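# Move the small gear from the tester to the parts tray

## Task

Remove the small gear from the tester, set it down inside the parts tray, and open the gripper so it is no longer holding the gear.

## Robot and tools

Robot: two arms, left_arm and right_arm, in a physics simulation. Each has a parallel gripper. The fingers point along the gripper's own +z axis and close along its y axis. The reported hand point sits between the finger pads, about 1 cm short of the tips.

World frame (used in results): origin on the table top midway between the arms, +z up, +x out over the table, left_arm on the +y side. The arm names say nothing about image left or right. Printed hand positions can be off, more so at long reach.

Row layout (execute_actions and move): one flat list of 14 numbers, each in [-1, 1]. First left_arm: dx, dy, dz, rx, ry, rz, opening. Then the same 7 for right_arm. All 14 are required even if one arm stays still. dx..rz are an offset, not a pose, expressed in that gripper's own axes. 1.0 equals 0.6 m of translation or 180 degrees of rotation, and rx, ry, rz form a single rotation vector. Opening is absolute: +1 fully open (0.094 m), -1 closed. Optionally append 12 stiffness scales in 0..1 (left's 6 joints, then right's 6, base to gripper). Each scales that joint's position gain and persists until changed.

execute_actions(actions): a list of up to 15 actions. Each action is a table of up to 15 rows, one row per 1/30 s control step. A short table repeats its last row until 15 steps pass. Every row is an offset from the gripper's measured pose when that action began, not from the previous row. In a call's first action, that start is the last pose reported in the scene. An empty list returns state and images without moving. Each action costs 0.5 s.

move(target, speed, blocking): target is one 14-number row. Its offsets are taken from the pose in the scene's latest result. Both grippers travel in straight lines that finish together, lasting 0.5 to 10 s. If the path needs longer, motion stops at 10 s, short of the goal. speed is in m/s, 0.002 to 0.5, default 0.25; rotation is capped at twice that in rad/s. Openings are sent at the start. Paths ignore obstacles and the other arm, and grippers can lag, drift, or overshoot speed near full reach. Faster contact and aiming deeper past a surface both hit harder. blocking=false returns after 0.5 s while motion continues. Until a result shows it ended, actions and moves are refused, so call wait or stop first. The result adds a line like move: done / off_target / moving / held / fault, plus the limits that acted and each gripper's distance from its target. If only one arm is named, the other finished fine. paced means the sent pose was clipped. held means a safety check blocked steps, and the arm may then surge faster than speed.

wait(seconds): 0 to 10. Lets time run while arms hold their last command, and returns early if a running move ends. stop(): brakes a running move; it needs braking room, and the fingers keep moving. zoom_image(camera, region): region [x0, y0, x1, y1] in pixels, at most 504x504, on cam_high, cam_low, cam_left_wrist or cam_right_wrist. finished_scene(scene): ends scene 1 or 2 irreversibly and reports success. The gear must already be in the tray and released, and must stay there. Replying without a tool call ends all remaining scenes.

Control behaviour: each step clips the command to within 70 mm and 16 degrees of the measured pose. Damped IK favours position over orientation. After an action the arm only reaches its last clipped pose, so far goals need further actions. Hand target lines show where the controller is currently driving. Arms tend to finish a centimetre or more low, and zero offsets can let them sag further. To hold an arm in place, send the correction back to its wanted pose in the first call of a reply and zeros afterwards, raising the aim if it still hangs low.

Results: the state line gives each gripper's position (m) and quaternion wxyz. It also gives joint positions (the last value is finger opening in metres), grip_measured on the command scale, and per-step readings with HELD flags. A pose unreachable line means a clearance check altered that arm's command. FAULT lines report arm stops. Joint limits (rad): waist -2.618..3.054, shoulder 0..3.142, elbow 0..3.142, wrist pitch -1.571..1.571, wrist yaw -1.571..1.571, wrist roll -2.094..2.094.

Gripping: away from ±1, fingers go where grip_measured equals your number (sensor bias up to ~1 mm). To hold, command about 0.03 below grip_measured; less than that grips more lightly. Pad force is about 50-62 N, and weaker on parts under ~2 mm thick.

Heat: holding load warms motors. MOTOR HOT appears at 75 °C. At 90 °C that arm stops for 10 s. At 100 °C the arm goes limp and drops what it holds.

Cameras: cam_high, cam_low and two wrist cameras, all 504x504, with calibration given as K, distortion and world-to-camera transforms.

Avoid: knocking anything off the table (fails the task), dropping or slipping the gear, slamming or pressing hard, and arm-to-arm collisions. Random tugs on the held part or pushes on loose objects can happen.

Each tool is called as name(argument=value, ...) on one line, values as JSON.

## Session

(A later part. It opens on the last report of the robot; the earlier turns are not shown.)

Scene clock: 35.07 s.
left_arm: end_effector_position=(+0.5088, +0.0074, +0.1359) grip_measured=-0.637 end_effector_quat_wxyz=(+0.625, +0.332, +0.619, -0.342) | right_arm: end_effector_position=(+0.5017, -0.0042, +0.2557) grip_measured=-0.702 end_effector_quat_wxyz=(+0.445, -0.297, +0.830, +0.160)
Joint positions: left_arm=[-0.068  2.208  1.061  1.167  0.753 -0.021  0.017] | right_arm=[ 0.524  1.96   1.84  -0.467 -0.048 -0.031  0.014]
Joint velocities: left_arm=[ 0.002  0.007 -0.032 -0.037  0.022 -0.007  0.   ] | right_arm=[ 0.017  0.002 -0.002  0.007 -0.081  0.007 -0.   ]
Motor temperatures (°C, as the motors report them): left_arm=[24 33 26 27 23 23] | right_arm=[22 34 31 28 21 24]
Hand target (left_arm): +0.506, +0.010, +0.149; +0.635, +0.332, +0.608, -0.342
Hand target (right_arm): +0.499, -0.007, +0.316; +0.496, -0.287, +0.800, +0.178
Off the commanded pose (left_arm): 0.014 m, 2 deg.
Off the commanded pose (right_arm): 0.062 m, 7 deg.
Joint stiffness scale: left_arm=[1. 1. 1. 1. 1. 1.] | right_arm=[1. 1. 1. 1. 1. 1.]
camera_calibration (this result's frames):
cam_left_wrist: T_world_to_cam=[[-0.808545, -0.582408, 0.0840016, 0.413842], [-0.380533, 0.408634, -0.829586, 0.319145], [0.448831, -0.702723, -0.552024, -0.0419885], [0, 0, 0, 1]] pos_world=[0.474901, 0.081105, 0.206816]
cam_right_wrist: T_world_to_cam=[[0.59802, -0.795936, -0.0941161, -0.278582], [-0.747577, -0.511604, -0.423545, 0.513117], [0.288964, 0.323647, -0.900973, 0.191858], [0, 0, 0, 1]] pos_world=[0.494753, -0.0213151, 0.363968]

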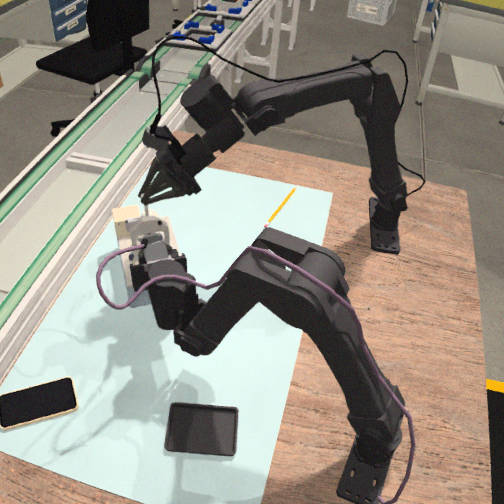

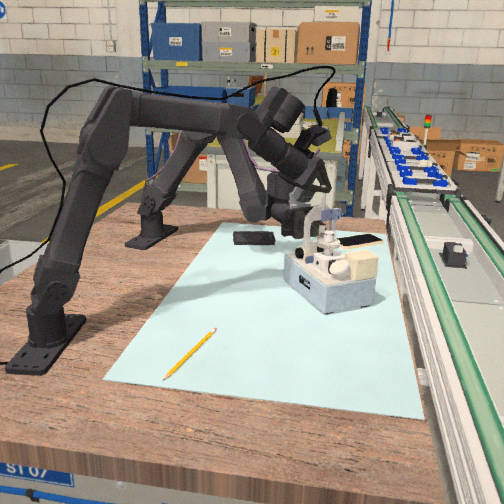

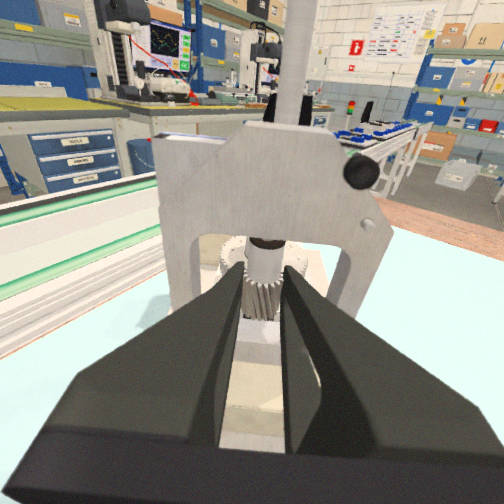

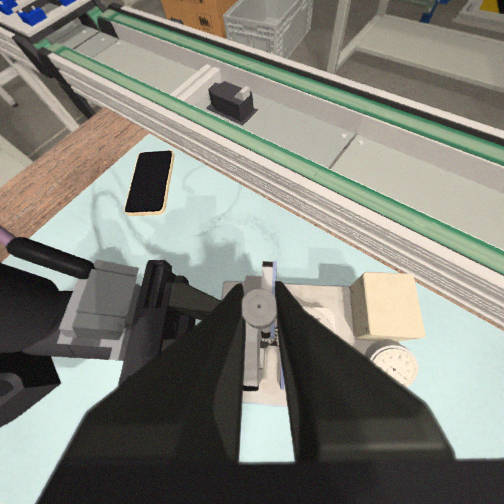

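execute_actions(actions=[[[-0.0232,-0.0012,-0.006,0.0003,-0.0085,0.0047,-0.673,-0.0853,0.0,-0.0566,0.0,-0.04,0.0,-0.74],[-0.024,-0.0012,-0.0063,0.0003,-0.0087,0.0049,-0.673,-0.0853,0.0,-0.0566,0.0,-0.04,0.0,-0.74],[-0.0249,-0.0012,-0.0066,0.0003,-0.0089,0.0051,-0.673,-0.0853,0.0,-0.0566,0.0,-0.04,0.0,-0.74],[-0.0257,-0.0012,-0.0069,0.0003,-0.0091,0.0053,-0.673,-0.0853,0.0,-0.0566,0.0,-0.04,0.0,-0.74],[-0.0265,-0.0012,-0.0072,0.0003,-0.0093,0.0055,-0.673,-0.0853,0.0,-0.0566,0.0,-0.04,0.0,-0.74],[-0.0274,-0.0012,-0.0075,0.0003,-0.0095,0.0057,-0.673,-0.0853,0.0,-0.0566,0.0,-0.04,0.0,-0.74],[-0.0282,-0.0012,-0.0078,0.0003,-0.0097,0.0059,-0.673,-0.0853,0.0,-0.0566,0.0,-0.04,0.0,-0.74],[-0.029,-0.0012,-0.0081,0.0003,-0.0099,0.0061,-0.673,-0.0853,0.0,-0.0566,0.0,-0.04,0.0,-0.74],[-0.0299,-0.0012,-0.0084,0.0003,-0.0101,0.0063,-0.673,-0.0853,0.0,-0.0566,0.0,-0.04,0.0,-0.74],[-0.0307,-0.0012,-0.0087,0.0003,-0.0103,0.0065,-0.673,-0.0853,0.0,-0.0566,0.0,-0.04,0.0,-0.74]]])

Scene clock: 37.00 s.
left_arm: end_effector_position=(+0.5073, +0.0077, +0.1439) grip_measured=-0.637 end_effector_quat_wxyz=(+0.630, +0.333, +0.614, -0.341) | right_arm: end_effector_position=(+0.5017, -0.0042, +0.2557) grip_measured=-0.702 end_effector_quat_wxyz=(+0.445, -0.297, +0.830, +0.160)
Joint positions: left_arm=[-0.068  2.19   1.055  1.169  0.753 -0.024  0.017] | right_arm=[ 0.524  1.96   1.84  -0.467 -0.048 -0.031  0.014]
Joint velocities: left_arm=[-0.012  0.012  0.007  0.022 -0.022 -0.022  0.001] | right_arm=[ 0.012 -0.017 -0.012 -0.022 -0.037  0.022  0.   ]
Motor temperatures (°C, as the motors report them): left_arm=[24 34 26 28 23 23] | right_arm=[22 36 32 28 21 24]
Hand target (left_arm): +0.505, +0.011, +0.154; +0.638, +0.333, +0.605, -0.341
Hand target (right_arm): +0.499, -0.007, +0.316; +0.496, -0.287, +0.800, +0.178
Off the commanded pose (left_arm): 0.011 m, 1 deg.
Off the commanded pose (right_arm): 0.061 m, 7 deg.
Joint stiffness scale: left_arm=[1. 1. 1. 1. 1. 1.] | right_arm=[1. 1. 1. 1. 1. 1.]
Step readings (end_effector_position):
0: left_arm (+0.5088, +0.0074, +0.1359) | right_arm (+0.5017, -0.0042, +0.2557)
1: left_arm (+0.5088, +0.0074, +0.1359) | right_arm (+0.5017, -0.0042, +0.2557)
2: left_arm (+0.5088, +0.0074, +0.1359) | right_arm (+0.5017, -0.0042, +0.2557)
4: left_arm (+0.5088, +0.0074, +0.1359) | right_arm (+0.5017, -0.0042, +0.2557)
8: left_arm (+0.5078, +0.0076, +0.1365) | right_arm (+0.5017, -0.0042, +0.2557)
15: end_effector_position above
camera_calibration (this result's frames):
cam_left_wrist: T_world_to_cam=[[-0.80981, -0.581648, 0.0767715, 0.413804], [-0.369871, 0.404567, -0.836373, 0.32066], [0.455416, -0.705699, -0.542758, -0.041321], [0, 0, 0, 1]] pos_world=[0.472524, 0.0817994, 0.213996]
cam_right_wrist: T_world_to_cam=[[0.59802, -0.795936, -0.0941161, -0.278582], [-0.747577, -0.511604, -0.423545, 0.513117], [0.288964, 0.323647, -0.900973, 0.191858], [0, 0, 0, 1]] pos_world=[0.494753, -0.0213151, 0.363968]

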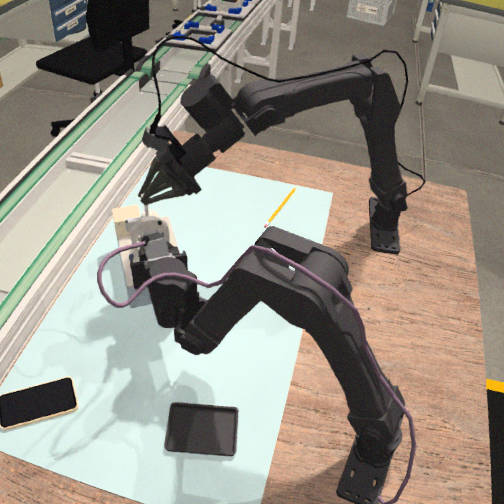

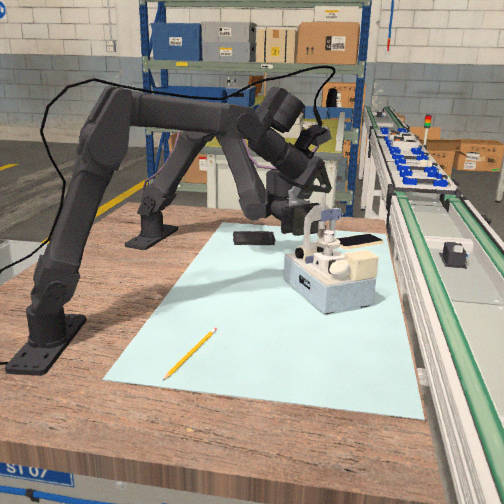

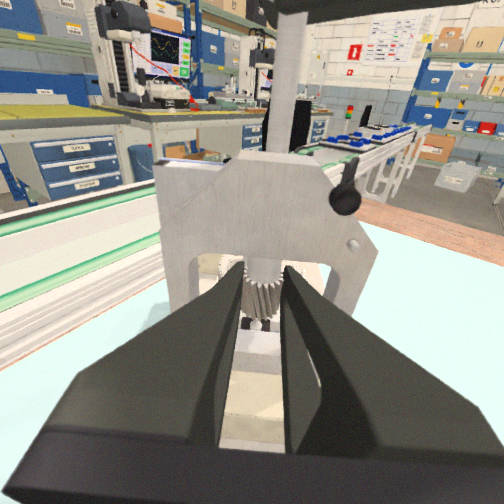

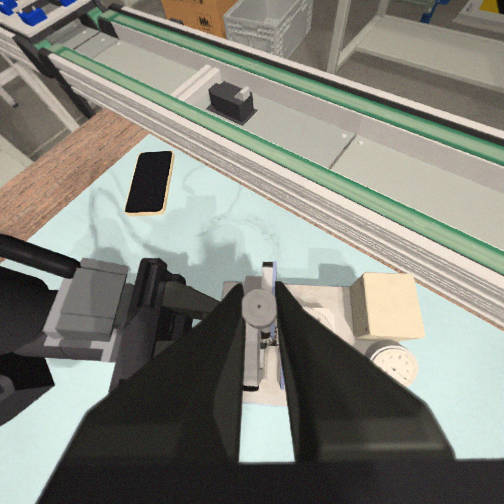

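execute_actions(actions=[[[-0.017,0.0021,-0.0081,0.0003,-0.0067,0.0037,-0.673,-0.0853,0.0,-0.0566,0.0,-0.04,0.0,-0.74],[-0.0166,0.0032,-0.0092,0.0003,-0.0067,0.0037,-0.673,-0.0853,0.0,-0.0566,0.0,-0.04,0.0,-0.74],[-0.0161,0.0044,-0.0104,0.0003,-0.0067,0.0037,-0.673,-0.0853,0.0,-0.0566,0.0,-0.04,0.0,-0.74],[-0.0157,0.0048,-0.012,0.0003,-0.0067,0.0037,-0.673,-0.0853,0.0,-0.0566,0.0,-0.04,0.0,-0.74],[-0.0153,0.0053,-0.0135,0.0003,-0.0067,0.0037,-0.673,-0.0853,0.0,-0.0566,0.0,-0.04,0.0,-0.74],[-0.0149,0.0057,-0.0151,0.0003,-0.0067,0.0037,-0.673,-0.0853,0.0,-0.0566,0.0,-0.04,0.0,-0.74],[-0.0144,0.0062,-0.0167,0.0003,-0.0067,0.0037,-0.673,-0.0853,0.0,-0.0566,0.0,-0.04,0.0,-0.74],[-0.014,0.0066,-0.0182,0.0003,-0.0067,0.0037,-0.673,-0.0853,0.0,-0.0566,0.0,-0.04,0.0,-0.74],[-0.0136,0.0071,-0.0198,0.0003,-0.0067,0.0037,-0.673,-0.0853,0.0,-0.0566,0.0,-0.04,0.0,-0.74],[-0.0132,0.0075,-0.0214,0.0003,-0.0067,0.0037,-0.673,-0.0853,0.0,-0.0566,0.0,-0.04,0.0,-0.74],[-0.0127,0.008,-0.0229,0.0003,-0.0067,0.0037,-0.673,-0.0853,0.0,-0.0566,0.0,-0.04,0.0,-0.74],[-0.0123,0.0084,-0.0245,0.0003,-0.0067,0.0037,-0.673,-0.0853,0.0,-0.0566,0.0,-0.04,0.0,-0.74]]])

Scene clock: 39.43 s.
left_arm: end_effector_position=(+0.5066, +0.0198, +0.1395) grip_measured=-0.637 end_effector_quat_wxyz=(+0.628, +0.330, +0.617, -0.340) | right_arm: end_effector_position=(+0.5017, -0.0042, +0.2557) grip_measured=-0.702 end_effector_quat_wxyz=(+0.445, -0.297, +0.830, +0.160)
Joint positions: left_arm=[-0.041  2.19   1.034  1.185  0.774 -0.027  0.017] | right_arm=[ 0.524  1.96   1.84  -0.467 -0.048 -0.031  0.014]
Joint velocities: left_arm=[ 0.046 -0.022 -0.012  0.022  0.037 -0.007 -0.001] | right_arm=[-0.012 -0.007  0.002 -0.066  0.095 -0.007 -0.   ]
Motor temperatures (°C, as the motors report them): left_arm=[24 34 26 28 23 23] | right_arm=[22 37 32 28 21 24]
Hand target (left_arm): +0.503, +0.023, +0.151; +0.638, +0.333, +0.605, -0.341
Hand target (right_arm): +0.499, -0.007, +0.316; +0.496, -0.287, +0.800, +0.178
Off the commanded pose (left_arm): 0.012 m, 2 deg.
Off the commanded pose (right_arm): 0.061 m, 7 deg.
Joint stiffness scale: left_arm=[1. 1. 1. 1. 1. 1.] | right_arm=[1. 1. 1. 1. 1. 1.]
Step readings (end_effector_position):
0: left_arm (+0.5073, +0.0077, +0.1439) | right_arm (+0.5017, -0.0042, +0.2557)
1: left_arm (+0.5073, +0.0077, +0.1439) | right_arm (+0.5017, -0.0042, +0.2557)
2: left_arm (+0.5072, +0.0076, +0.1439) | right_arm (+0.5017, -0.0042, +0.2557)
4: left_arm (+0.5072, +0.0081, +0.1439) | right_arm (+0.5017, -0.0042, +0.2557)
8: left_arm (+0.5076, +0.0119, +0.1434) | right_arm (+0.5017, -0.0042, +0.2557)
15: end_effector_position above
camera_calibration (this result's frames):
cam_left_wrist: T_world_to_cam=[[-0.80548, -0.586844, 0.0825625, 0.417748], [-0.378503, 0.402237, -0.833631, 0.31593], [0.456002, -0.702723, -0.546116, -0.0347223], [0, 0, 0, 1]] pos_world=[0.471902, 0.0936742, 0.209916]
cam_right_wrist: T_world_to_cam=[[0.59802, -0.795936, -0.0941161, -0.278582], [-0.747577, -0.511604, -0.423545, 0.513117], [0.288964, 0.323647, -0.900973, 0.191858], [0, 0, 0, 1]] pos_world=[0.494753, -0.0213151, 0.363968]

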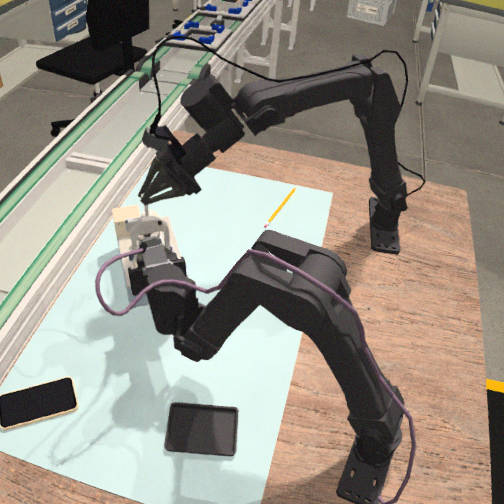

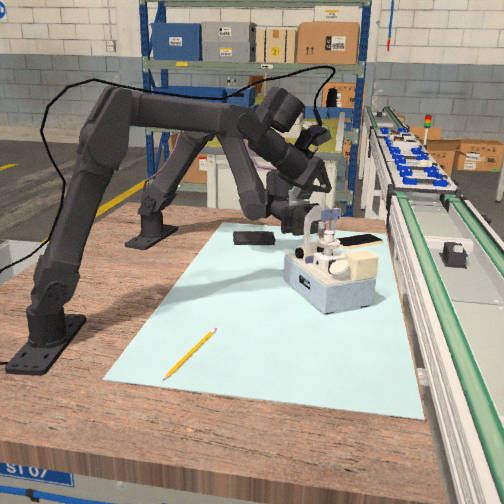

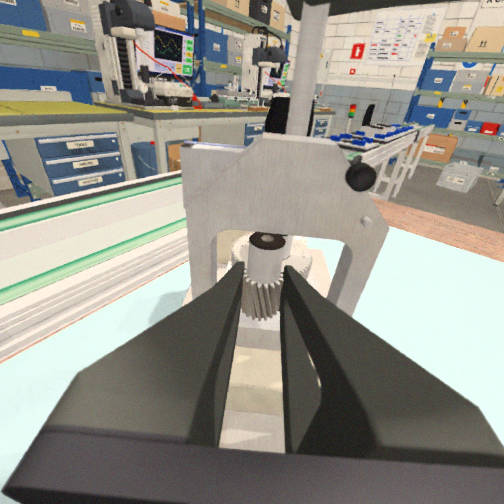

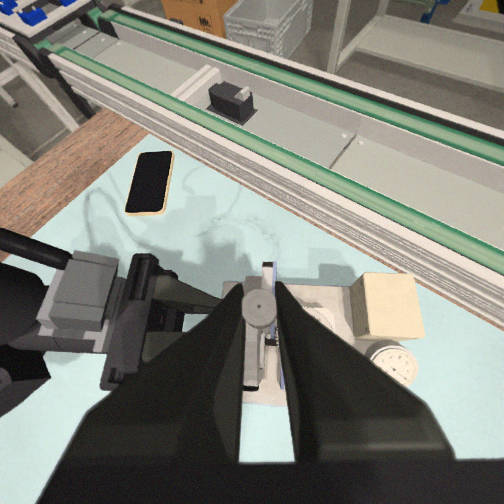

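execute_actions(actions=[[[-0.0197,-0.0017,-0.0087,0.0021,-0.0083,0.0055,-0.673,-0.0824,0.0,-0.0547,0.0,-0.0387,0.0,-0.74],[-0.0202,-0.0017,-0.0111,0.0021,-0.0083,0.0055,-0.673,-0.0795,0.0,-0.0527,0.0,-0.0373,0.0,-0.74],[-0.0207,-0.0017,-0.0141,0.0021,-0.0083,0.0055,-0.673,-0.0766,0.0,-0.0508,0.0,-0.036,0.0,-0.74],[-0.0211,-0.0017,-0.0177,0.0021,-0.0083,0.0055,-0.673,-0.0737,0.0,-0.0489,0.0,-0.0347,0.0,-0.74],[-0.0212,-0.0017,-0.0219,0.0021,-0.0083,0.0055,-0.673,-0.0708,0.0,-0.047,0.0,-0.0333,0.0,-0.74],[-0.0213,-0.0017,-0.0261,0.0021,-0.0083,0.0055,-0.673,-0.0679,0.0,-0.045,0.0,-0.032,0.0,-0.74],[-0.0214,-0.0017,-0.0309,0.0021,-0.0083,0.0055,-0.673,-0.065,0.0,-0.0431,0.0,-0.0307,0.0,-0.74],[-0.0215,-0.0017,-0.0357,0.0021,-0.0083,0.0055,-0.673,-0.062,0.0,-0.0412,0.0,-0.0293,0.0,-0.74],[-0.0216,-0.0017,-0.0405,0.0021,-0.0083,0.0055,-0.673,-0.0591,0.0,-0.0393,0.0,-0.028,0.0,-0.74],[-0.0217,-0.0017,-0.0453,0.0021,-0.0083,0.0055,-0.673,-0.0562,0.0,-0.0373,0.0,-0.0267,0.0,-0.74],[-0.0218,-0.0017,-0.0501,0.0021,-0.0083,0.0055,-0.673,-0.0533,0.0,-0.0354,0.0,-0.0253,0.0,-0.74],[-0.0219,-0.0017,-0.0549,0.0021,-0.0083,0.0055,-0.673,-0.0504,0.0,-0.0335,0.0,-0.024,0.0,-0.74],[-0.022,-0.0017,-0.0591,0.0021,-0.0083,0.0055,-0.673,-0.0475,0.0,-0.0316,0.0,-0.0227,0.0,-0.74],[-0.0221,-0.0017,-0.0633,0.0021,-0.0083,0.0055,-0.673,-0.0446,0.0,-0.0296,0.0,-0.0213,0.0,-0.74],[-0.0222,-0.0017,-0.0669,0.0021,-0.0083,0.0055,-0.673,-0.0417,0.0,-0.0277,0.0,-0.02,0.0,-0.74]]])

Scene clock: 41.97 s.
left_arm: end_effector_position=(+0.4909, +0.0464, +0.1397) grip_measured=-0.637 end_effector_quat_wxyz=(+0.628, +0.326, +0.620, -0.339) | right_arm: end_effector_position=(+0.5020, -0.0040, +0.2493) grip_measured=-0.702 end_effector_quat_wxyz=(+0.438, -0.298, +0.833, +0.158)
Joint positions: left_arm=[ 0.017  2.138  0.933  1.234  0.823 -0.032  0.017] | right_arm=[ 0.524  1.969  1.84  -0.473 -0.048 -0.031  0.014]
Joint velocities: left_arm=[ 0.159 -0.11  -0.242  0.051  0.154  0.007 -0.001] | right_arm=[-0.027  0.007 -0.007  0.051 -0.022 -0.022  0.001]
Motor temperatures (°C, as the motors report them): left_arm=[24 35 26 28 23 23] | right_arm=[22 39 33 28 21 24]
Hand target (left_arm): +0.484, +0.052, +0.152; +0.638, +0.333, +0.605, -0.341
Hand target (right_arm): +0.501, -0.005, +0.285; +0.471, -0.292, +0.815, +0.169
Off the commanded pose (left_arm): 0.016 m, 2 deg.
Off the commanded pose (right_arm): 0.036 m, 4 deg.
Joint stiffness scale: left_arm=[1. 1. 1. 1. 1. 1.] | right_arm=[1. 1. 1. 1. 1. 1.]
Step readings (end_effector_position):
0: left_arm (+0.5061, +0.0197, +0.1408) | right_arm (+0.5017, -0.0042, +0.2557)
1: left_arm (+0.5060, +0.0197, +0.1409) | right_arm (+0.5017, -0.0042, +0.2557)
2: left_arm (+0.5060, +0.0196, +0.1409) | right_arm (+0.5017, -0.0042, +0.2557)
4: left_arm (+0.5047, +0.0203, +0.1408) | right_arm (+0.5017, -0.0042, +0.2557)
8: left_arm (+0.4993, +0.0268, +0.1400) | right_arm (+0.5018, -0.0042, +0.2549)
15: end_effector_position above
camera_calibration (this result's frames):
cam_left_wrist: T_world_to_cam=[[-0.800397, -0.593058, 0.0874498, 0.417789], [-0.385723, 0.397829, -0.832436, 0.302974], [0.458892, -0.700011, -0.547177, -0.0101986], [0, 0, 0, 1]] pos_world=[0.455941, 0.120102, 0.21009]
cam_right_wrist: T_world_to_cam=[[0.59686, -0.796784, -0.0943012, -0.27856], [-0.752708, -0.515357, -0.40968, 0.509867], [0.277828, 0.315503, -0.907342, 0.193116], [0, 0, 0, 1]] pos_world=[0.496389, -0.020118, 0.357836]

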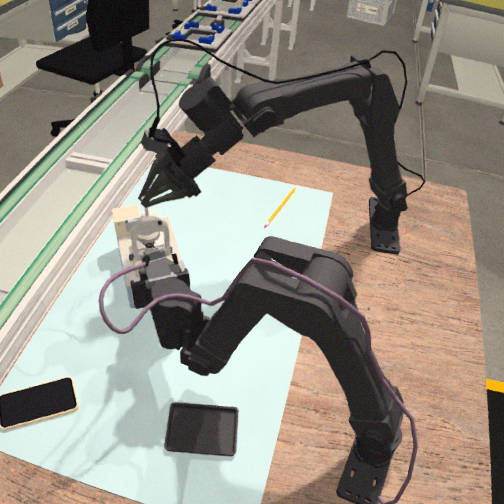

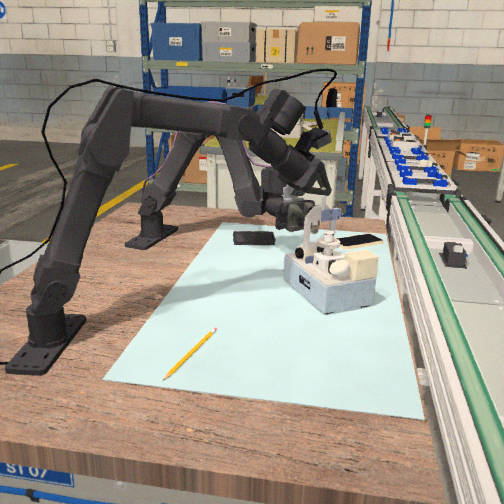

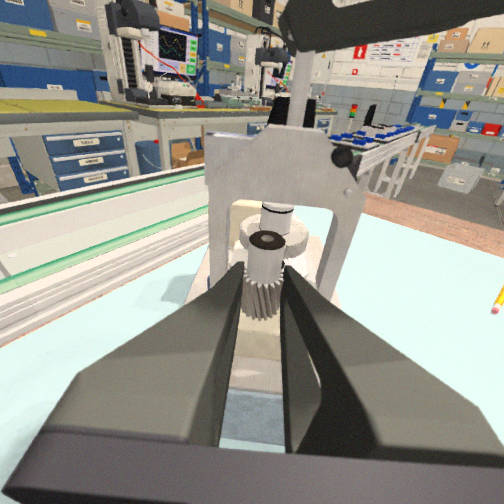

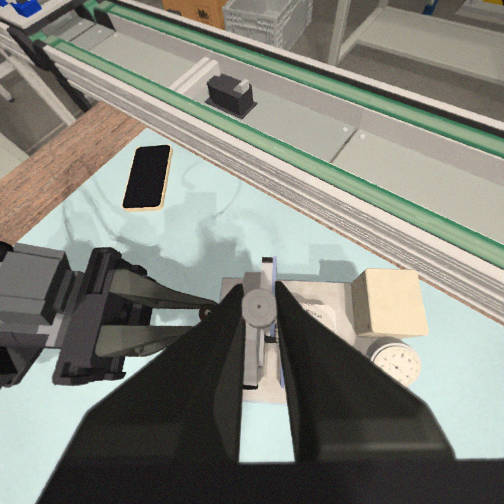

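execute_actions(actions=[[[-0.0207,-0.0043,-0.0168,0.0041,-0.0081,0.0061,-0.673,-0.0456,0.0,-0.032,0.0,-0.0239,0.0,-0.74],[-0.0207,-0.0045,-0.0204,0.0016,-0.0043,0.0036,-0.673,-0.0416,0.0,-0.0291,0.0,-0.0231,0.0,-0.74],[-0.0207,-0.0047,-0.0259,-0.0023,0.0016,-0.0002,-0.673,-0.0375,0.0,-0.0263,0.0,-0.0222,0.0,-0.74],[-0.0207,-0.0049,-0.033,-0.0073,0.0092,-0.0052,-0.673,-0.0334,0.0,-0.0234,0.0,-0.0214,0.0,-0.74],[-0.0207,-0.0053,-0.0414,-0.0132,0.0181,-0.011,-0.673,-0.0293,0.0,-0.0206,0.0,-0.0205,0.0,-0.74],[-0.0207,-0.0056,-0.0507,-0.0196,0.028,-0.0175,-0.673,-0.0253,0.0,-0.0178,0.0,-0.0197,0.0,-0.74],[-0.0207,-0.006,-0.0605,-0.0265,0.0384,-0.0243,-0.673,-0.0212,0.0,-0.0149,0.0,-0.0188,0.0,-0.74],[-0.0207,-0.0063,-0.0705,-0.0335,0.0491,-0.0312,-0.673,-0.0171,0.0,-0.0121,0.0,-0.018,0.0,-0.74],[-0.0207,-0.0067,-0.0803,-0.0404,0.0595,-0.038,-0.673,-0.013,0.0,-0.0092,0.0,-0.0171,0.0,-0.74],[-0.0207,-0.007,-0.0896,-0.0468,0.0694,-0.0445,-0.673,-0.009,0.0,-0.0064,0.0,-0.0163,0.0,-0.74],[-0.0207,-0.0074,-0.098,-0.0527,0.0783,-0.0503,-0.673,-0.0049,0.0,-0.0036,0.0,-0.0154,0.0,-0.74],[-0.0207,-0.0076,-0.1051,-0.0577,0.0859,-0.0553,-0.673,-0.0008,0.0,-0.0007,0.0,-0.0146,0.0,-0.74],[-0.0207,-0.0078,-0.1106,-0.0616,0.0918,-0.0591,-0.673,0.0033,0.0,0.0021,0.0,-0.0137,0.0,-0.74],[-0.0207,-0.008,-0.1142,-0.0641,0.0956,-0.0616,-0.673,0.0073,0.0,0.005,0.0,-0.0129,0.0,-0.74],[-0.0207,-0.008,-0.1155,-0.065,0.097,-0.0625,-0.673,0.0114,0.0,0.0078,0.0,-0.012,0.0,-0.74]]])

Scene clock: 46.00 s.
left_arm: end_effector_position=(+0.4485, +0.0895, +0.1783) grip_measured=-0.637 end_effector_quat_wxyz=(+0.592, +0.269, +0.695, -0.307) | right_arm: end_effector_position=(+0.5023, -0.0037, +0.2339) grip_measured=-0.702 end_effector_quat_wxyz=(+0.441, -0.298, +0.832, +0.159)
Joint positions: left_arm=[ 0.075  1.714  0.728  0.834  0.744 -0.006  0.017] | right_arm=[ 0.524  1.961  1.763 -0.398 -0.048 -0.031  0.014]
Joint velocities: left_arm=[ 0.046 -0.745 -0.002 -1.238 -0.286  0.154 -0.001] | right_arm=[ 0.017 -0.071 -0.188  0.168 -0.037 -0.022  0.001]
Motor temperatures (°C, as the motors report them): left_arm=[24 35 26 28 23 23] | right_arm=[22 40 33 29 21 24]
Hand target (left_arm): +0.443, +0.101, +0.151; +0.538, +0.240, +0.753, -0.293
Hand target (right_arm): +0.502, -0.004, +0.241; +0.453, -0.295, +0.825, +0.163
Off the commanded pose (left_arm): 0.030 m, 12 deg.
Off the commanded pose (right_arm): 0.007 m, 2 deg.
Joint stiffness scale: left_arm=[1. 1. 1. 1. 1. 1.] | right_arm=[1. 1. 1. 1. 1. 1.]
Step readings (end_effector_position):
0: left_arm (+0.4875, +0.0505, +0.1419) | right_arm (+0.5020, -0.0040, +0.2490)
1: left_arm (+0.4875, +0.0505, +0.1419) | right_arm (+0.5020, -0.0040, +0.2490)
2: left_arm (+0.4870, +0.0506, +0.1421) | right_arm (+0.5020, -0.0040, +0.2490)
4: left_arm (+0.4825, +0.0516, +0.1426) | right_arm (+0.5020, -0.0040, +0.2475)
8: left_arm (+0.4665, +0.0613, +0.1502) | right_arm (+0.5021, -0.0040, +0.2394)
15: end_effector_position above
camera_calibration (this result's frames):
cam_left_wrist: T_world_to_cam=[[-0.690688, -0.700932, 0.177888, 0.350363], [-0.563318, 0.367248, -0.740136, 0.367531], [0.453456, -0.611411, -0.648502, 0.0731212], [0, 0, 0, 1]] pos_world=[0.415871, 0.155313, 0.257117]
cam_right_wrist: T_world_to_cam=[[0.597564, -0.79624, -0.094443, -0.280275], [-0.750566, -0.514036, -0.415231, 0.504146], [0.282077, 0.319013, -0.9048, 0.176183], [0, 0, 0, 1]] pos_world=[0.49618, -0.0202216, 0.342277]

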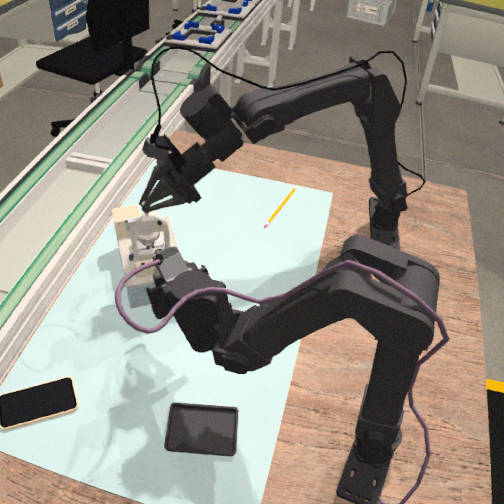

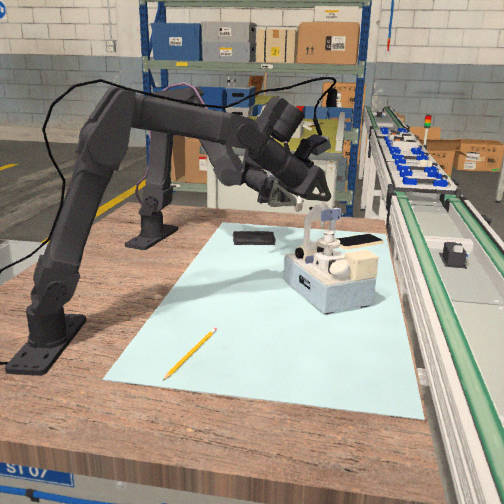

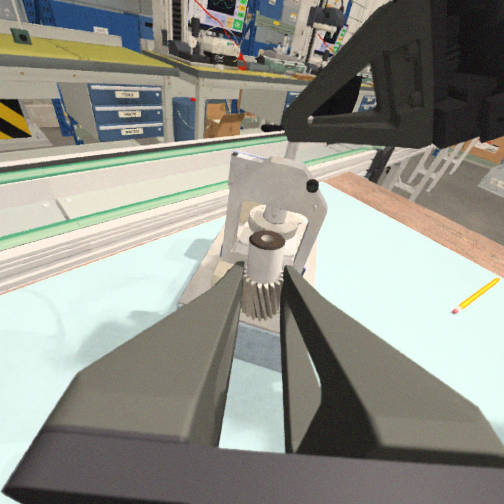

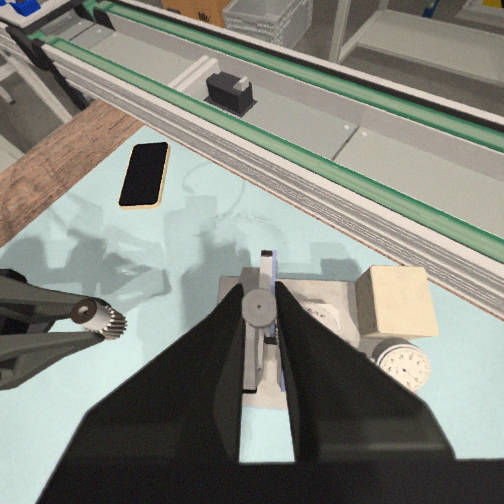

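move(target=[0.2346,0.0759,-0.3862,-0.2595,0.4027,-0.2393,-0.673,-0.012,0.0,-0.075,0.0,-0.008,0.0,-0.2], speed=0.45)

Scene clock: 49.03 s.
left_arm: end_effector_position=(+0.3052, +0.2871, +0.0570) grip_measured=-0.637 end_effector_quat_wxyz=(+0.004, -0.097, +0.995, -0.012) | right_arm: end_effector_position=(+0.4811, -0.0193, +0.2642) grip_measured=-0.202 end_effector_quat_wxyz=(+0.457, -0.295, +0.823, +0.164)
Joint positions: left_arm=[ 0.308  1.666  1.12  -1.016  0.025 -0.058  0.017] | right_arm=[ 0.524  1.838  1.686 -0.406 -0.048 -0.031  0.037]
Joint velocities: left_arm=[ 0.007 -0.012 -0.012  0.022 -0.037  0.007  0.   ] | right_arm=[-0.002 -0.002 -0.002  0.037 -0.051 -0.051 -0.   ]
Motor temperatures (°C, as the motors report them): left_arm=[24 34 26 28 23 23] | right_arm=[22 40 33 29 21 24]
Hand target (left_arm): +0.307, +0.292, +0.061; +0.003, -0.105, +0.994, -0.006
Hand target (right_arm): +0.477, -0.025, +0.265; +0.451, -0.296, +0.826, +0.163
Off the commanded pose (left_arm): 0.008 m, 2 deg.
Off the commanded pose (right_arm): 0.007 m, 1 deg.
Joint stiffness scale: left_arm=[1. 1. 1. 1. 1. 1.] | right_arm=[1. 1. 1. 1. 1. 1.]
move: done
camera_calibration (this result's frames):
cam_left_wrist: T_world_to_cam=[[0.266568, -0.963571, -0.0217218, 0.20606], [-0.796071, -0.232823, 0.558627, 0.293764], [-0.543334, -0.13162, -0.829135, 0.357036], [0, 0, 0, 1]] pos_world=[0.372918, 0.313942, 0.136402]
cam_right_wrist: T_world_to_cam=[[0.600522, -0.794076, -0.0938931, -0.278612], [-0.736973, -0.504094, -0.450289, 0.4957], [0.310233, 0.339605, -0.887933, 0.196995], [0, 0, 0, 1]] pos_world=[0.471515, -0.0382599, 0.371967]

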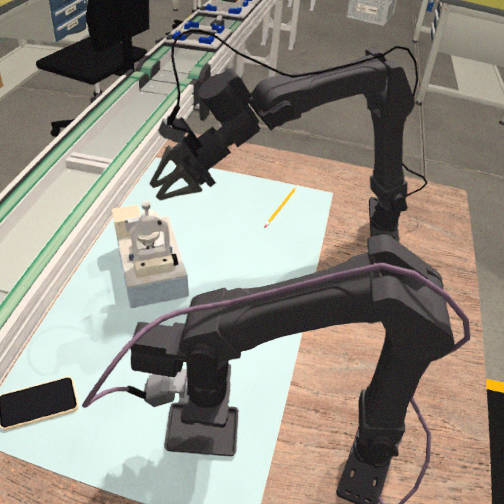

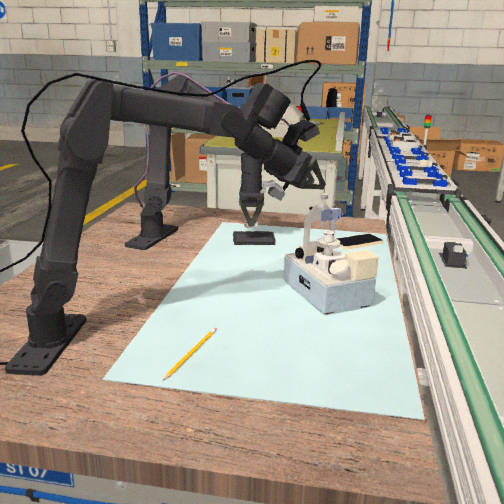

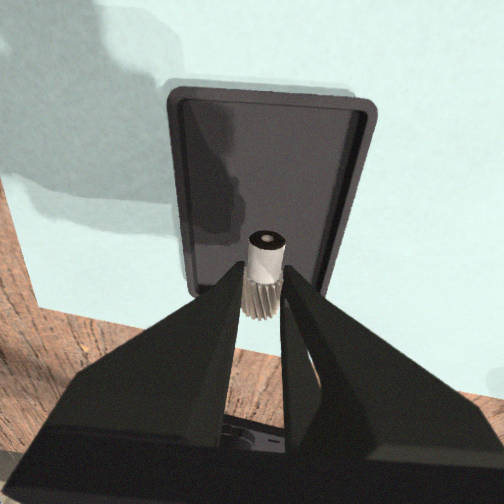

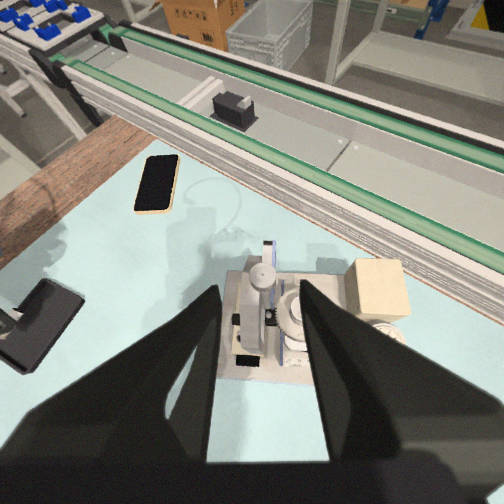

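execute_actions(actions=[[[-0.0069,0.0103,-0.0042,-0.0078,0.0018,0.0019,-0.673,0.0,0.0,-0.004,0.0,0.0,0.0,-0.2],[-0.0072,0.0103,-0.0016,-0.0078,0.0018,0.0019,-0.673,0.0,0.0,-0.004,0.0,0.0,0.0,-0.2],[-0.0076,0.0103,0.0024,-0.0078,0.0018,0.0019,-0.673,0.0,0.0,-0.004,0.0,0.0,0.0,-0.2],[-0.0082,0.0103,0.0074,-0.0078,0.0018,0.0019,-0.673,0.0,0.0,-0.004,0.0,0.0,0.0,-0.2],[-0.0088,0.0103,0.0132,-0.0078,0.0018,0.0019,-0.673,0.0,0.0,-0.004,0.0,0.0,0.0,-0.2],[-0.0095,0.0103,0.0196,-0.0078,0.0018,0.0019,-0.673,0.0,0.0,-0.004,0.0,0.0,0.0,-0.2],[-0.0103,0.0104,0.0262,-0.0078,0.0018,0.0019,-0.673,0.0,0.0,-0.004,0.0,0.0,0.0,-0.2],[-0.011,0.0104,0.0326,-0.0078,0.0018,0.0019,-0.673,0.0,0.0,-0.004,0.0,0.0,0.0,-0.2],[-0.0116,0.0104,0.0386,-0.0078,0.0018,0.0019,-0.673,0.0,0.0,-0.004,0.0,0.0,0.0,-0.2],[-0.0122,0.0104,0.0437,-0.0078,0.0018,0.0019,-0.673,0.0,0.0,-0.004,0.0,0.0,0.0,-0.2],[-0.0126,0.0104,0.0478,-0.0078,0.0018,0.0019,-0.673,0.0,0.0,-0.004,0.0,0.0,0.0,-0.2],[-0.0129,0.0104,0.0505,-0.0078,0.0018,0.0019,-0.673,0.0,0.0,-0.004,0.0,0.0,0.0,-0.2],[-0.013,0.0104,0.0515,-0.0078,0.0018,0.0019,-0.673,0.0,0.0,-0.004,0.0,0.0,0.0,-0.2]]])

Scene clock: 51.67 s.
left_arm: end_effector_position=(+0.3067, +0.2896, +0.0305) grip_measured=-0.637 end_effector_quat_wxyz=(-0.011, -0.094, +0.995, -0.006) | right_arm: end_effector_position=(+0.4810, -0.0193, +0.2641) grip_measured=-0.202 end_effector_quat_wxyz=(+0.457, -0.295, +0.823, +0.164)
Joint positions: left_arm=[ 0.308  1.737  1.089 -0.946  0.012 -0.053  0.017] | right_arm=[ 0.524  1.838  1.686 -0.406 -0.048 -0.031  0.037]
Joint velocities: left_arm=[ 0.007  0.076 -0.051  0.037 -0.007  0.007 -0.001] | right_arm=[-0.007 -0.002  0.012  0.022 -0.051  0.037 -0.001]
Motor temperatures (°C, as the motors report them): left_arm=[24 34 27 27 23 23] | right_arm=[22 39 32 29 21 24]
Hand target (left_arm): +0.312, +0.294, +0.026; +0.000, -0.094, +0.996, -0.000
Hand target (right_arm): +0.479, -0.021, +0.265; +0.457, -0.295, +0.823, +0.164
Off the commanded pose (left_arm): 0.008 m, 2 deg.
Off the commanded pose (right_arm): 0.002 m, 0 deg.
Joint stiffness scale: left_arm=[1. 1. 1. 1. 1. 1.] | right_arm=[1. 1. 1. 1. 1. 1.]
Step readings (end_effector_position):
0: left_arm (+0.3046, +0.2873, +0.0570) | right_arm (+0.4810, -0.0193, +0.2641)
1: left_arm (+0.3046, +0.2875, +0.0570) | right_arm (+0.4810, -0.0193, +0.2641)
2: left_arm (+0.3045, +0.2879, +0.0567) | right_arm (+0.4810, -0.0193, +0.2641)
4: left_arm (+0.3041, +0.2883, +0.0554) | right_arm (+0.4810, -0.0193, +0.2641)
8: left_arm (+0.3054, +0.2891, +0.0488) | right_arm (+0.4810, -0.0193, +0.2641)
15: end_effector_position above
camera_calibration (this result's frames):
cam_left_wrist: T_world_to_cam=[[0.260338, -0.964746, -0.0385993, 0.210298], [-0.778713, -0.233436, 0.582335, 0.304458], [-0.570816, -0.121546, -0.812032, 0.341208], [0, 0, 0, 1]] pos_world=[0.377103, 0.315428, 0.107893]
cam_right_wrist: T_world_to_cam=[[0.600493, -0.794098, -0.0938992, -0.278603], [-0.737112, -0.504196, -0.449948, 0.495594], [0.309959, 0.339405, -0.888104, 0.197119], [0, 0, 0, 1]] pos_world=[0.471508, -0.0382653, 0.371893]

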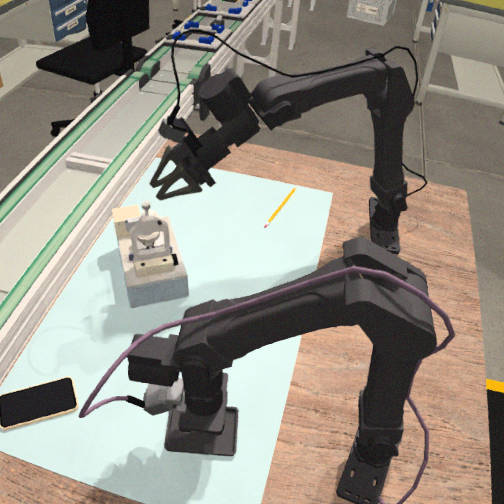

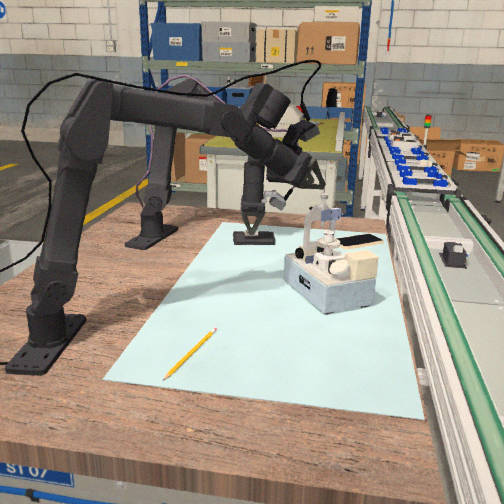

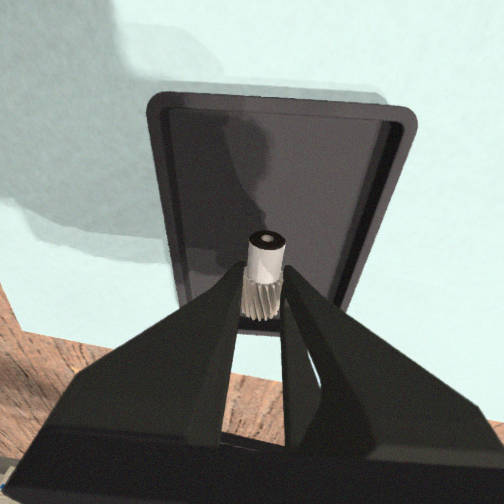

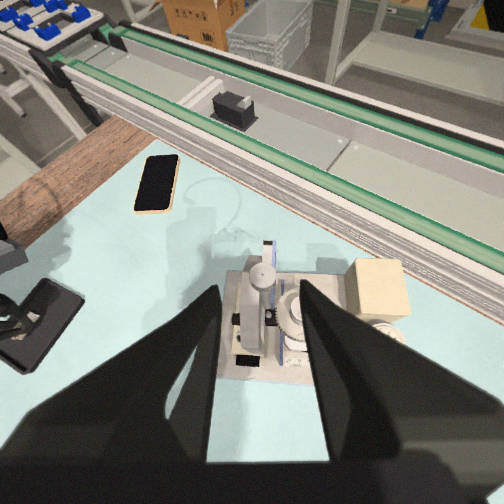

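execute_actions(actions=[[[-0.0102,0.0056,0.0095,-0.0032,-0.0074,0.0,-0.673,0.0,0.0,-0.004,0.0,0.0,0.0,-0.2],[-0.0103,0.0056,0.0119,-0.0032,-0.0074,0.0,-0.673,0.0,0.0,-0.004,0.0,0.0,0.0,-0.2],[-0.0103,0.0056,0.0143,-0.0032,-0.0074,0.0,-0.673,0.0,0.0,-0.004,0.0,0.0,0.0,-0.2],[-0.0104,0.0057,0.0167,-0.0032,-0.0074,0.0,-0.673,0.0,0.0,-0.004,0.0,0.0,0.0,-0.2],[-0.0104,0.0057,0.019,-0.0032,-0.0074,0.0,-0.673,0.0,0.0,-0.004,0.0,0.0,0.0,-0.2],[-0.0105,0.0057,0.0212,-0.0032,-0.0074,0.0,-0.673,0.0,0.0,-0.004,0.0,0.0,0.0,-0.2],[-0.0105,0.0057,0.0232,-0.0032,-0.0074,0.0,-0.673,0.0,0.0,-0.004,0.0,0.0,0.0,-0.2],[-0.0106,0.0058,0.025,-0.0032,-0.0074,0.0,-0.673,0.0,0.0,-0.004,0.0,0.0,0.0,-0.2],[-0.0106,0.0058,0.0265,-0.0032,-0.0074,0.0,-0.673,0.0,0.0,-0.004,0.0,0.0,0.0,-0.2],[-0.0107,0.0058,0.0278,-0.0032,-0.0074,0.0,-0.673,0.0,0.0,-0.004,0.0,0.0,0.0,-0.2],[-0.0107,0.0058,0.0288,-0.0032,-0.0074,0.0,-0.673,0.0,0.0,-0.004,0.0,0.0,0.0,-0.2]]])

Scene clock: 53.10 s.
left_arm: end_effector_position=(+0.3114, +0.2903, +0.0211) grip_measured=-0.637 end_effector_quat_wxyz=(-0.002, -0.094, +0.996, -0.006) | right_arm: end_effector_position=(+0.4810, -0.0193, +0.2641) grip_measured=-0.202 end_effector_quat_wxyz=(+0.457, -0.295, +0.823, +0.164)
Joint positions: left_arm=[ 0.308  1.752  1.066 -0.888  0.011 -0.052  0.017] | right_arm=[ 0.524  1.838  1.686 -0.406 -0.048 -0.031  0.037]
Joint velocities: left_arm=[-0.002 -0.017 -0.007 -0.066 -0.037  0.007 -0.   ] | right_arm=[-0.012  0.007 -0.002  0.022 -0.022 -0.066  0.001]
Motor temperatures (°C, as the motors report them): left_arm=[24 33 26 27 23 23] | right_arm=[22 39 32 29 21 24]
Hand target (left_arm): +0.312, +0.294, +0.013; -0.001, -0.094, +0.996, -0.000
Hand target (right_arm): +0.479, -0.021, +0.265; +0.457, -0.295, +0.823, +0.164
Off the commanded pose (left_arm): 0.009 m, 1 deg.
Off the commanded pose (right_arm): 0.002 m, 0 deg.
Joint stiffness scale: left_arm=[1. 1. 1. 1. 1. 1.] | right_arm=[1. 1. 1. 1. 1. 1.]
Step readings (end_effector_position):
0: left_arm (+0.3111, +0.2903, +0.0290) | right_arm (+0.4810, -0.0193, +0.2641)
1: left_arm (+0.3112, +0.2903, +0.0290) | right_arm (+0.4810, -0.0193, +0.2641)
2: left_arm (+0.3115, +0.2903, +0.0290) | right_arm (+0.4810, -0.0193, +0.2641)
4: left_arm (+0.3125, +0.2905, +0.0288) | right_arm (+0.4810, -0.0193, +0.2641)
8: left_arm (+0.3119, +0.2904, +0.0250) | right_arm (+0.4810, -0.0193, +0.2641)
15: end_effector_position above
camera_calibration (this result's frames):
cam_left_wrist: T_world_to_cam=[[0.260701, -0.964732, -0.0364459, 0.209236], [-0.790064, -0.234891, 0.566238, 0.318057], [-0.554828, -0.118824, -0.823436, 0.330815], [0, 0, 0, 1]] pos_world=[0.380283, 0.315874, 0.099935]
cam_right_wrist: T_world_to_cam=[[0.600493, -0.794098, -0.0938992, -0.278603], [-0.737112, -0.504196, -0.449948, 0.495594], [0.309959, 0.339405, -0.888104, 0.197119], [0, 0, 0, 1]] pos_world=[0.471508, -0.0382653, 0.371893]

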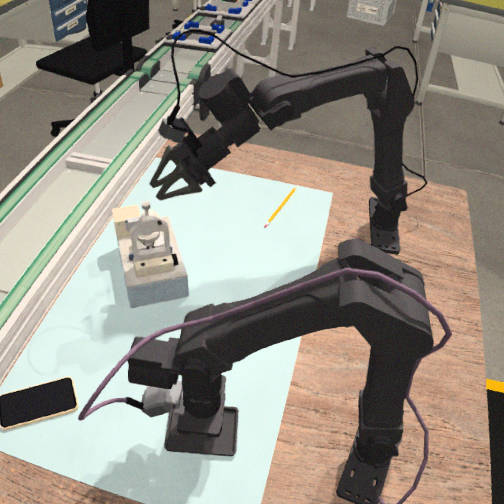

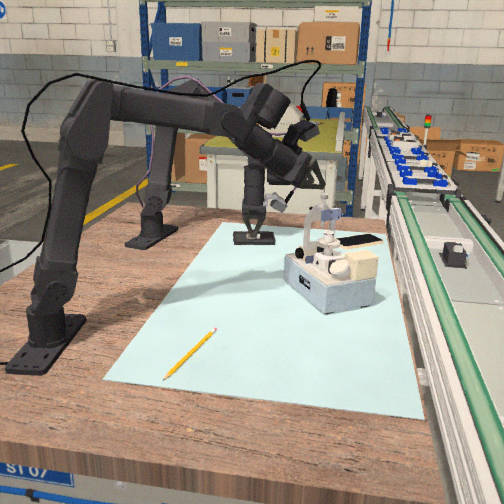

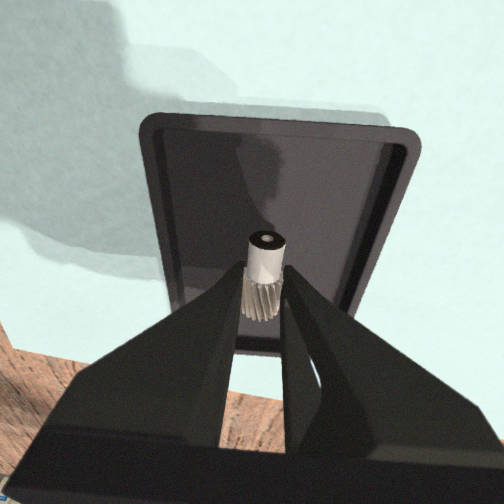

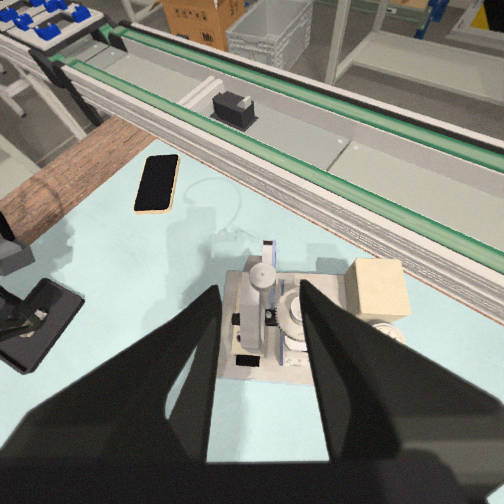

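zoom_image(camera="cam_low", region=[220, 190, 290, 260])

zoom_image(camera="cam_left_wrist", region=[130, 100, 430, 400])

Region (220, 190, 290, 260) of cam_low's 504x504 image, scaled by 7.200, with more detail than that image has.

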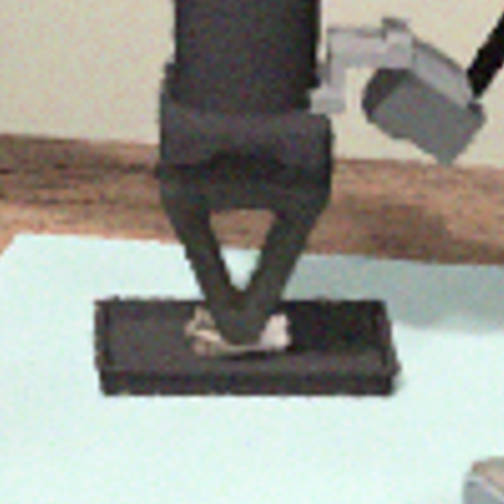

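Region (130, 100, 430, 400) of cam_left_wrist's 504x504 image, scaled by 1.680, with more detail than that image has.

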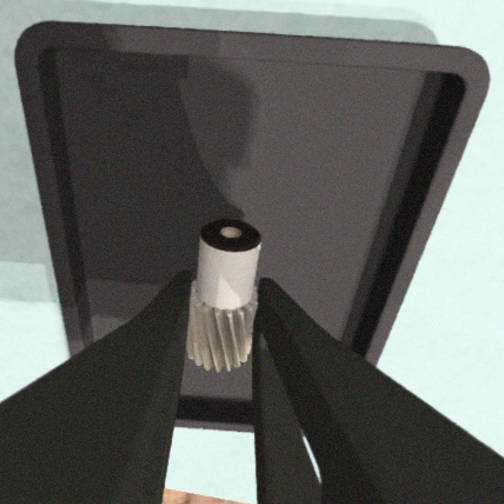

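execute_actions(actions=[[[-0.0021,0.0059,0.0145,-0.0035,-0.001,0.0,-0.673,0.0,0.0,-0.004,0.0,0.0,0.0,-0.2],[-0.0021,0.0059,0.0155,-0.0035,-0.001,0.0,-0.673,0.0,0.0,-0.004,0.0,0.0,0.0,-0.2],[-0.0021,0.0059,0.0165,-0.0035,-0.001,0.0,-0.673,0.0,0.0,-0.004,0.0,0.0,0.0,-0.2],[-0.0021,0.0059,0.0175,-0.0035,-0.001,0.0,-0.673,0.0,0.0,-0.004,0.0,0.0,0.0,-0.2],[-0.0021,0.0059,0.0185,-0.0035,-0.001,0.0,-0.673,0.0,0.0,-0.004,0.0,0.0,0.0,-0.2],[-0.0021,0.0059,0.0185,-0.0035,-0.001,0.0,-0.673,0.0,0.0,-0.004,0.0,0.0,0.0,-0.2],[-0.0021,0.0055,0.0185,-0.0035,-0.001,0.0,-0.673,0.0,0.0,-0.004,0.0,0.0,0.0,-0.2],[-0.0021,0.005,0.016,-0.0035,-0.001,0.0,-0.66,0.0,0.0,-0.004,0.0,0.0,0.0,-0.2],[-0.0021,0.0045,0.013,-0.0035,-0.001,0.0,-0.645,0.0,0.0,-0.004,0.0,0.0,0.0,-0.2],[-0.0021,0.004,0.01,-0.0035,-0.001,0.0,-0.63,0.0,0.0,-0.004,0.0,0.0,0.0,-0.2],[-0.0021,0.0035,0.008,-0.0035,-0.001,0.0,-0.61,0.0,0.0,-0.004,0.0,0.0,0.0,-0.2],[-0.0021,0.003,0.006,-0.0035,-0.001,0.0,-0.57,0.0,0.0,-0.004,0.0,0.0,0.0,-0.2],[-0.0021,0.003,0.004,-0.0035,-0.001,0.0,-0.52,0.0,0.0,-0.004,0.0,0.0,0.0,-0.2],[-0.0021,0.003,0.002,-0.0035,-0.001,0.0,-0.46,0.0,0.0,-0.004,0.0,0.0,0.0,-0.2],[-0.0021,0.003,0.0,-0.0035,-0.001,0.0,-0.4,0.0,0.0,-0.004,0.0,0.0,0.0,-0.2]]])

Scene clock: 54.77 s.
left_arm: end_effector_position=(+0.3117, +0.2903, +0.0211) grip_measured=-0.434 end_effector_quat_wxyz=(-0.001, -0.094, +0.996, -0.006) | right_arm: end_effector_position=(+0.4810, -0.0193, +0.2641) grip_measured=-0.202 end_effector_quat_wxyz=(+0.457, -0.295, +0.823, +0.164)
Joint positions: left_arm=[ 0.308  1.752  1.066 -0.887  0.011 -0.052  0.027] | right_arm=[ 0.524  1.838  1.686 -0.406 -0.048 -0.031  0.037]
Joint velocities: left_arm=[-0.002 -0.012 -0.007  0.022 -0.066  0.022  0.063] | right_arm=[-0.007 -0.007 -0.002 -0.007 -0.066  0.007 -0.   ]
Motor temperatures (°C, as the motors report them): left_arm=[24 33 26 27 23 23] | right_arm=[22 39 32 29 21 24]
Hand target (left_arm): +0.312, +0.292, +0.021; -0.000, -0.094, +0.996, -0.000
Hand target (right_arm): +0.479, -0.021, +0.265; +0.457, -0.295, +0.823, +0.164
Off the commanded pose (left_arm): 0.002 m, 1 deg.
Off the commanded pose (right_arm): 0.002 m, 0 deg.
Joint stiffness scale: left_arm=[1. 1. 1. 1. 1. 1.] | right_arm=[1. 1. 1. 1. 1. 1.]
Step readings (end_effector_position):
0: left_arm (+0.3114, +0.2903, +0.0211) | right_arm (+0.4810, -0.0193, +0.2641)
1: left_arm (+0.3114, +0.2903, +0.0211) | right_arm (+0.4810, -0.0193, +0.2641)
2: left_arm (+0.3115, +0.2903, +0.0211) | right_arm (+0.4810, -0.0193, +0.2641)
4: left_arm (+0.3115, +0.2903, +0.0211) | right_arm (+0.4810, -0.0193, +0.2641)
8: left_arm (+0.3115, +0.2903, +0.0211) | right_arm (+0.4810, -0.0193, +0.2641)
15: end_effector_position above
camera_calibration (this result's frames):
cam_left_wrist: T_world_to_cam=[[0.260742, -0.964726, -0.0363, 0.209182], [-0.790705, -0.234979, 0.565305, 0.318534], [-0.553894, -0.118696, -0.824083, 0.330661], [0, 0, 0, 1]] pos_world=[0.380476, 0.3159, 0.100016]
cam_right_wrist: T_world_to_cam=[[0.600493, -0.794098, -0.0938992, -0.278603], [-0.737112, -0.504196, -0.449948, 0.495594], [0.309959, 0.339405, -0.888104, 0.197119], [0, 0, 0, 1]] pos_world=[0.471508, -0.0382653, 0.371893]

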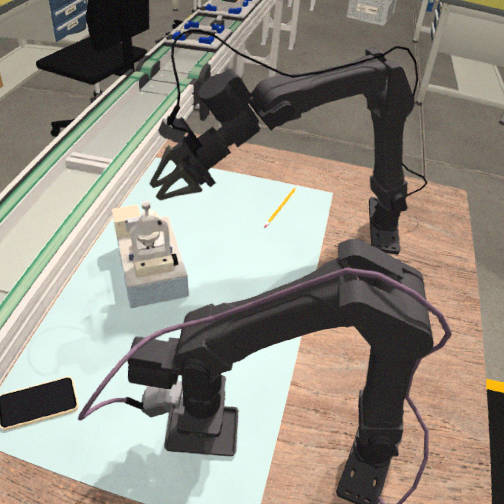

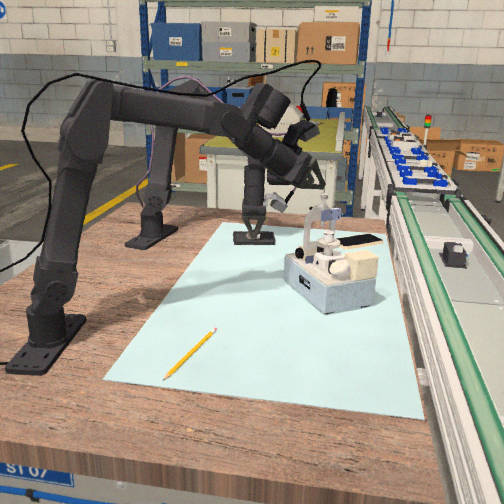

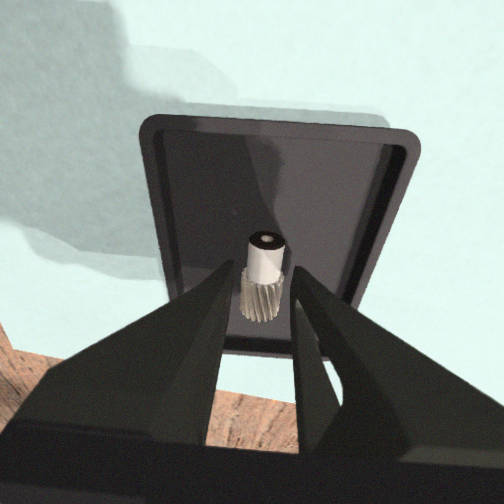

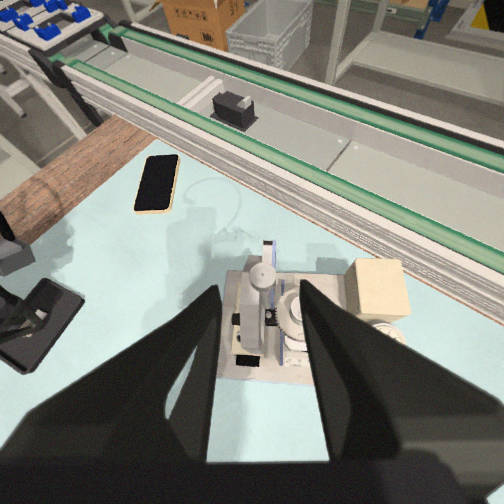

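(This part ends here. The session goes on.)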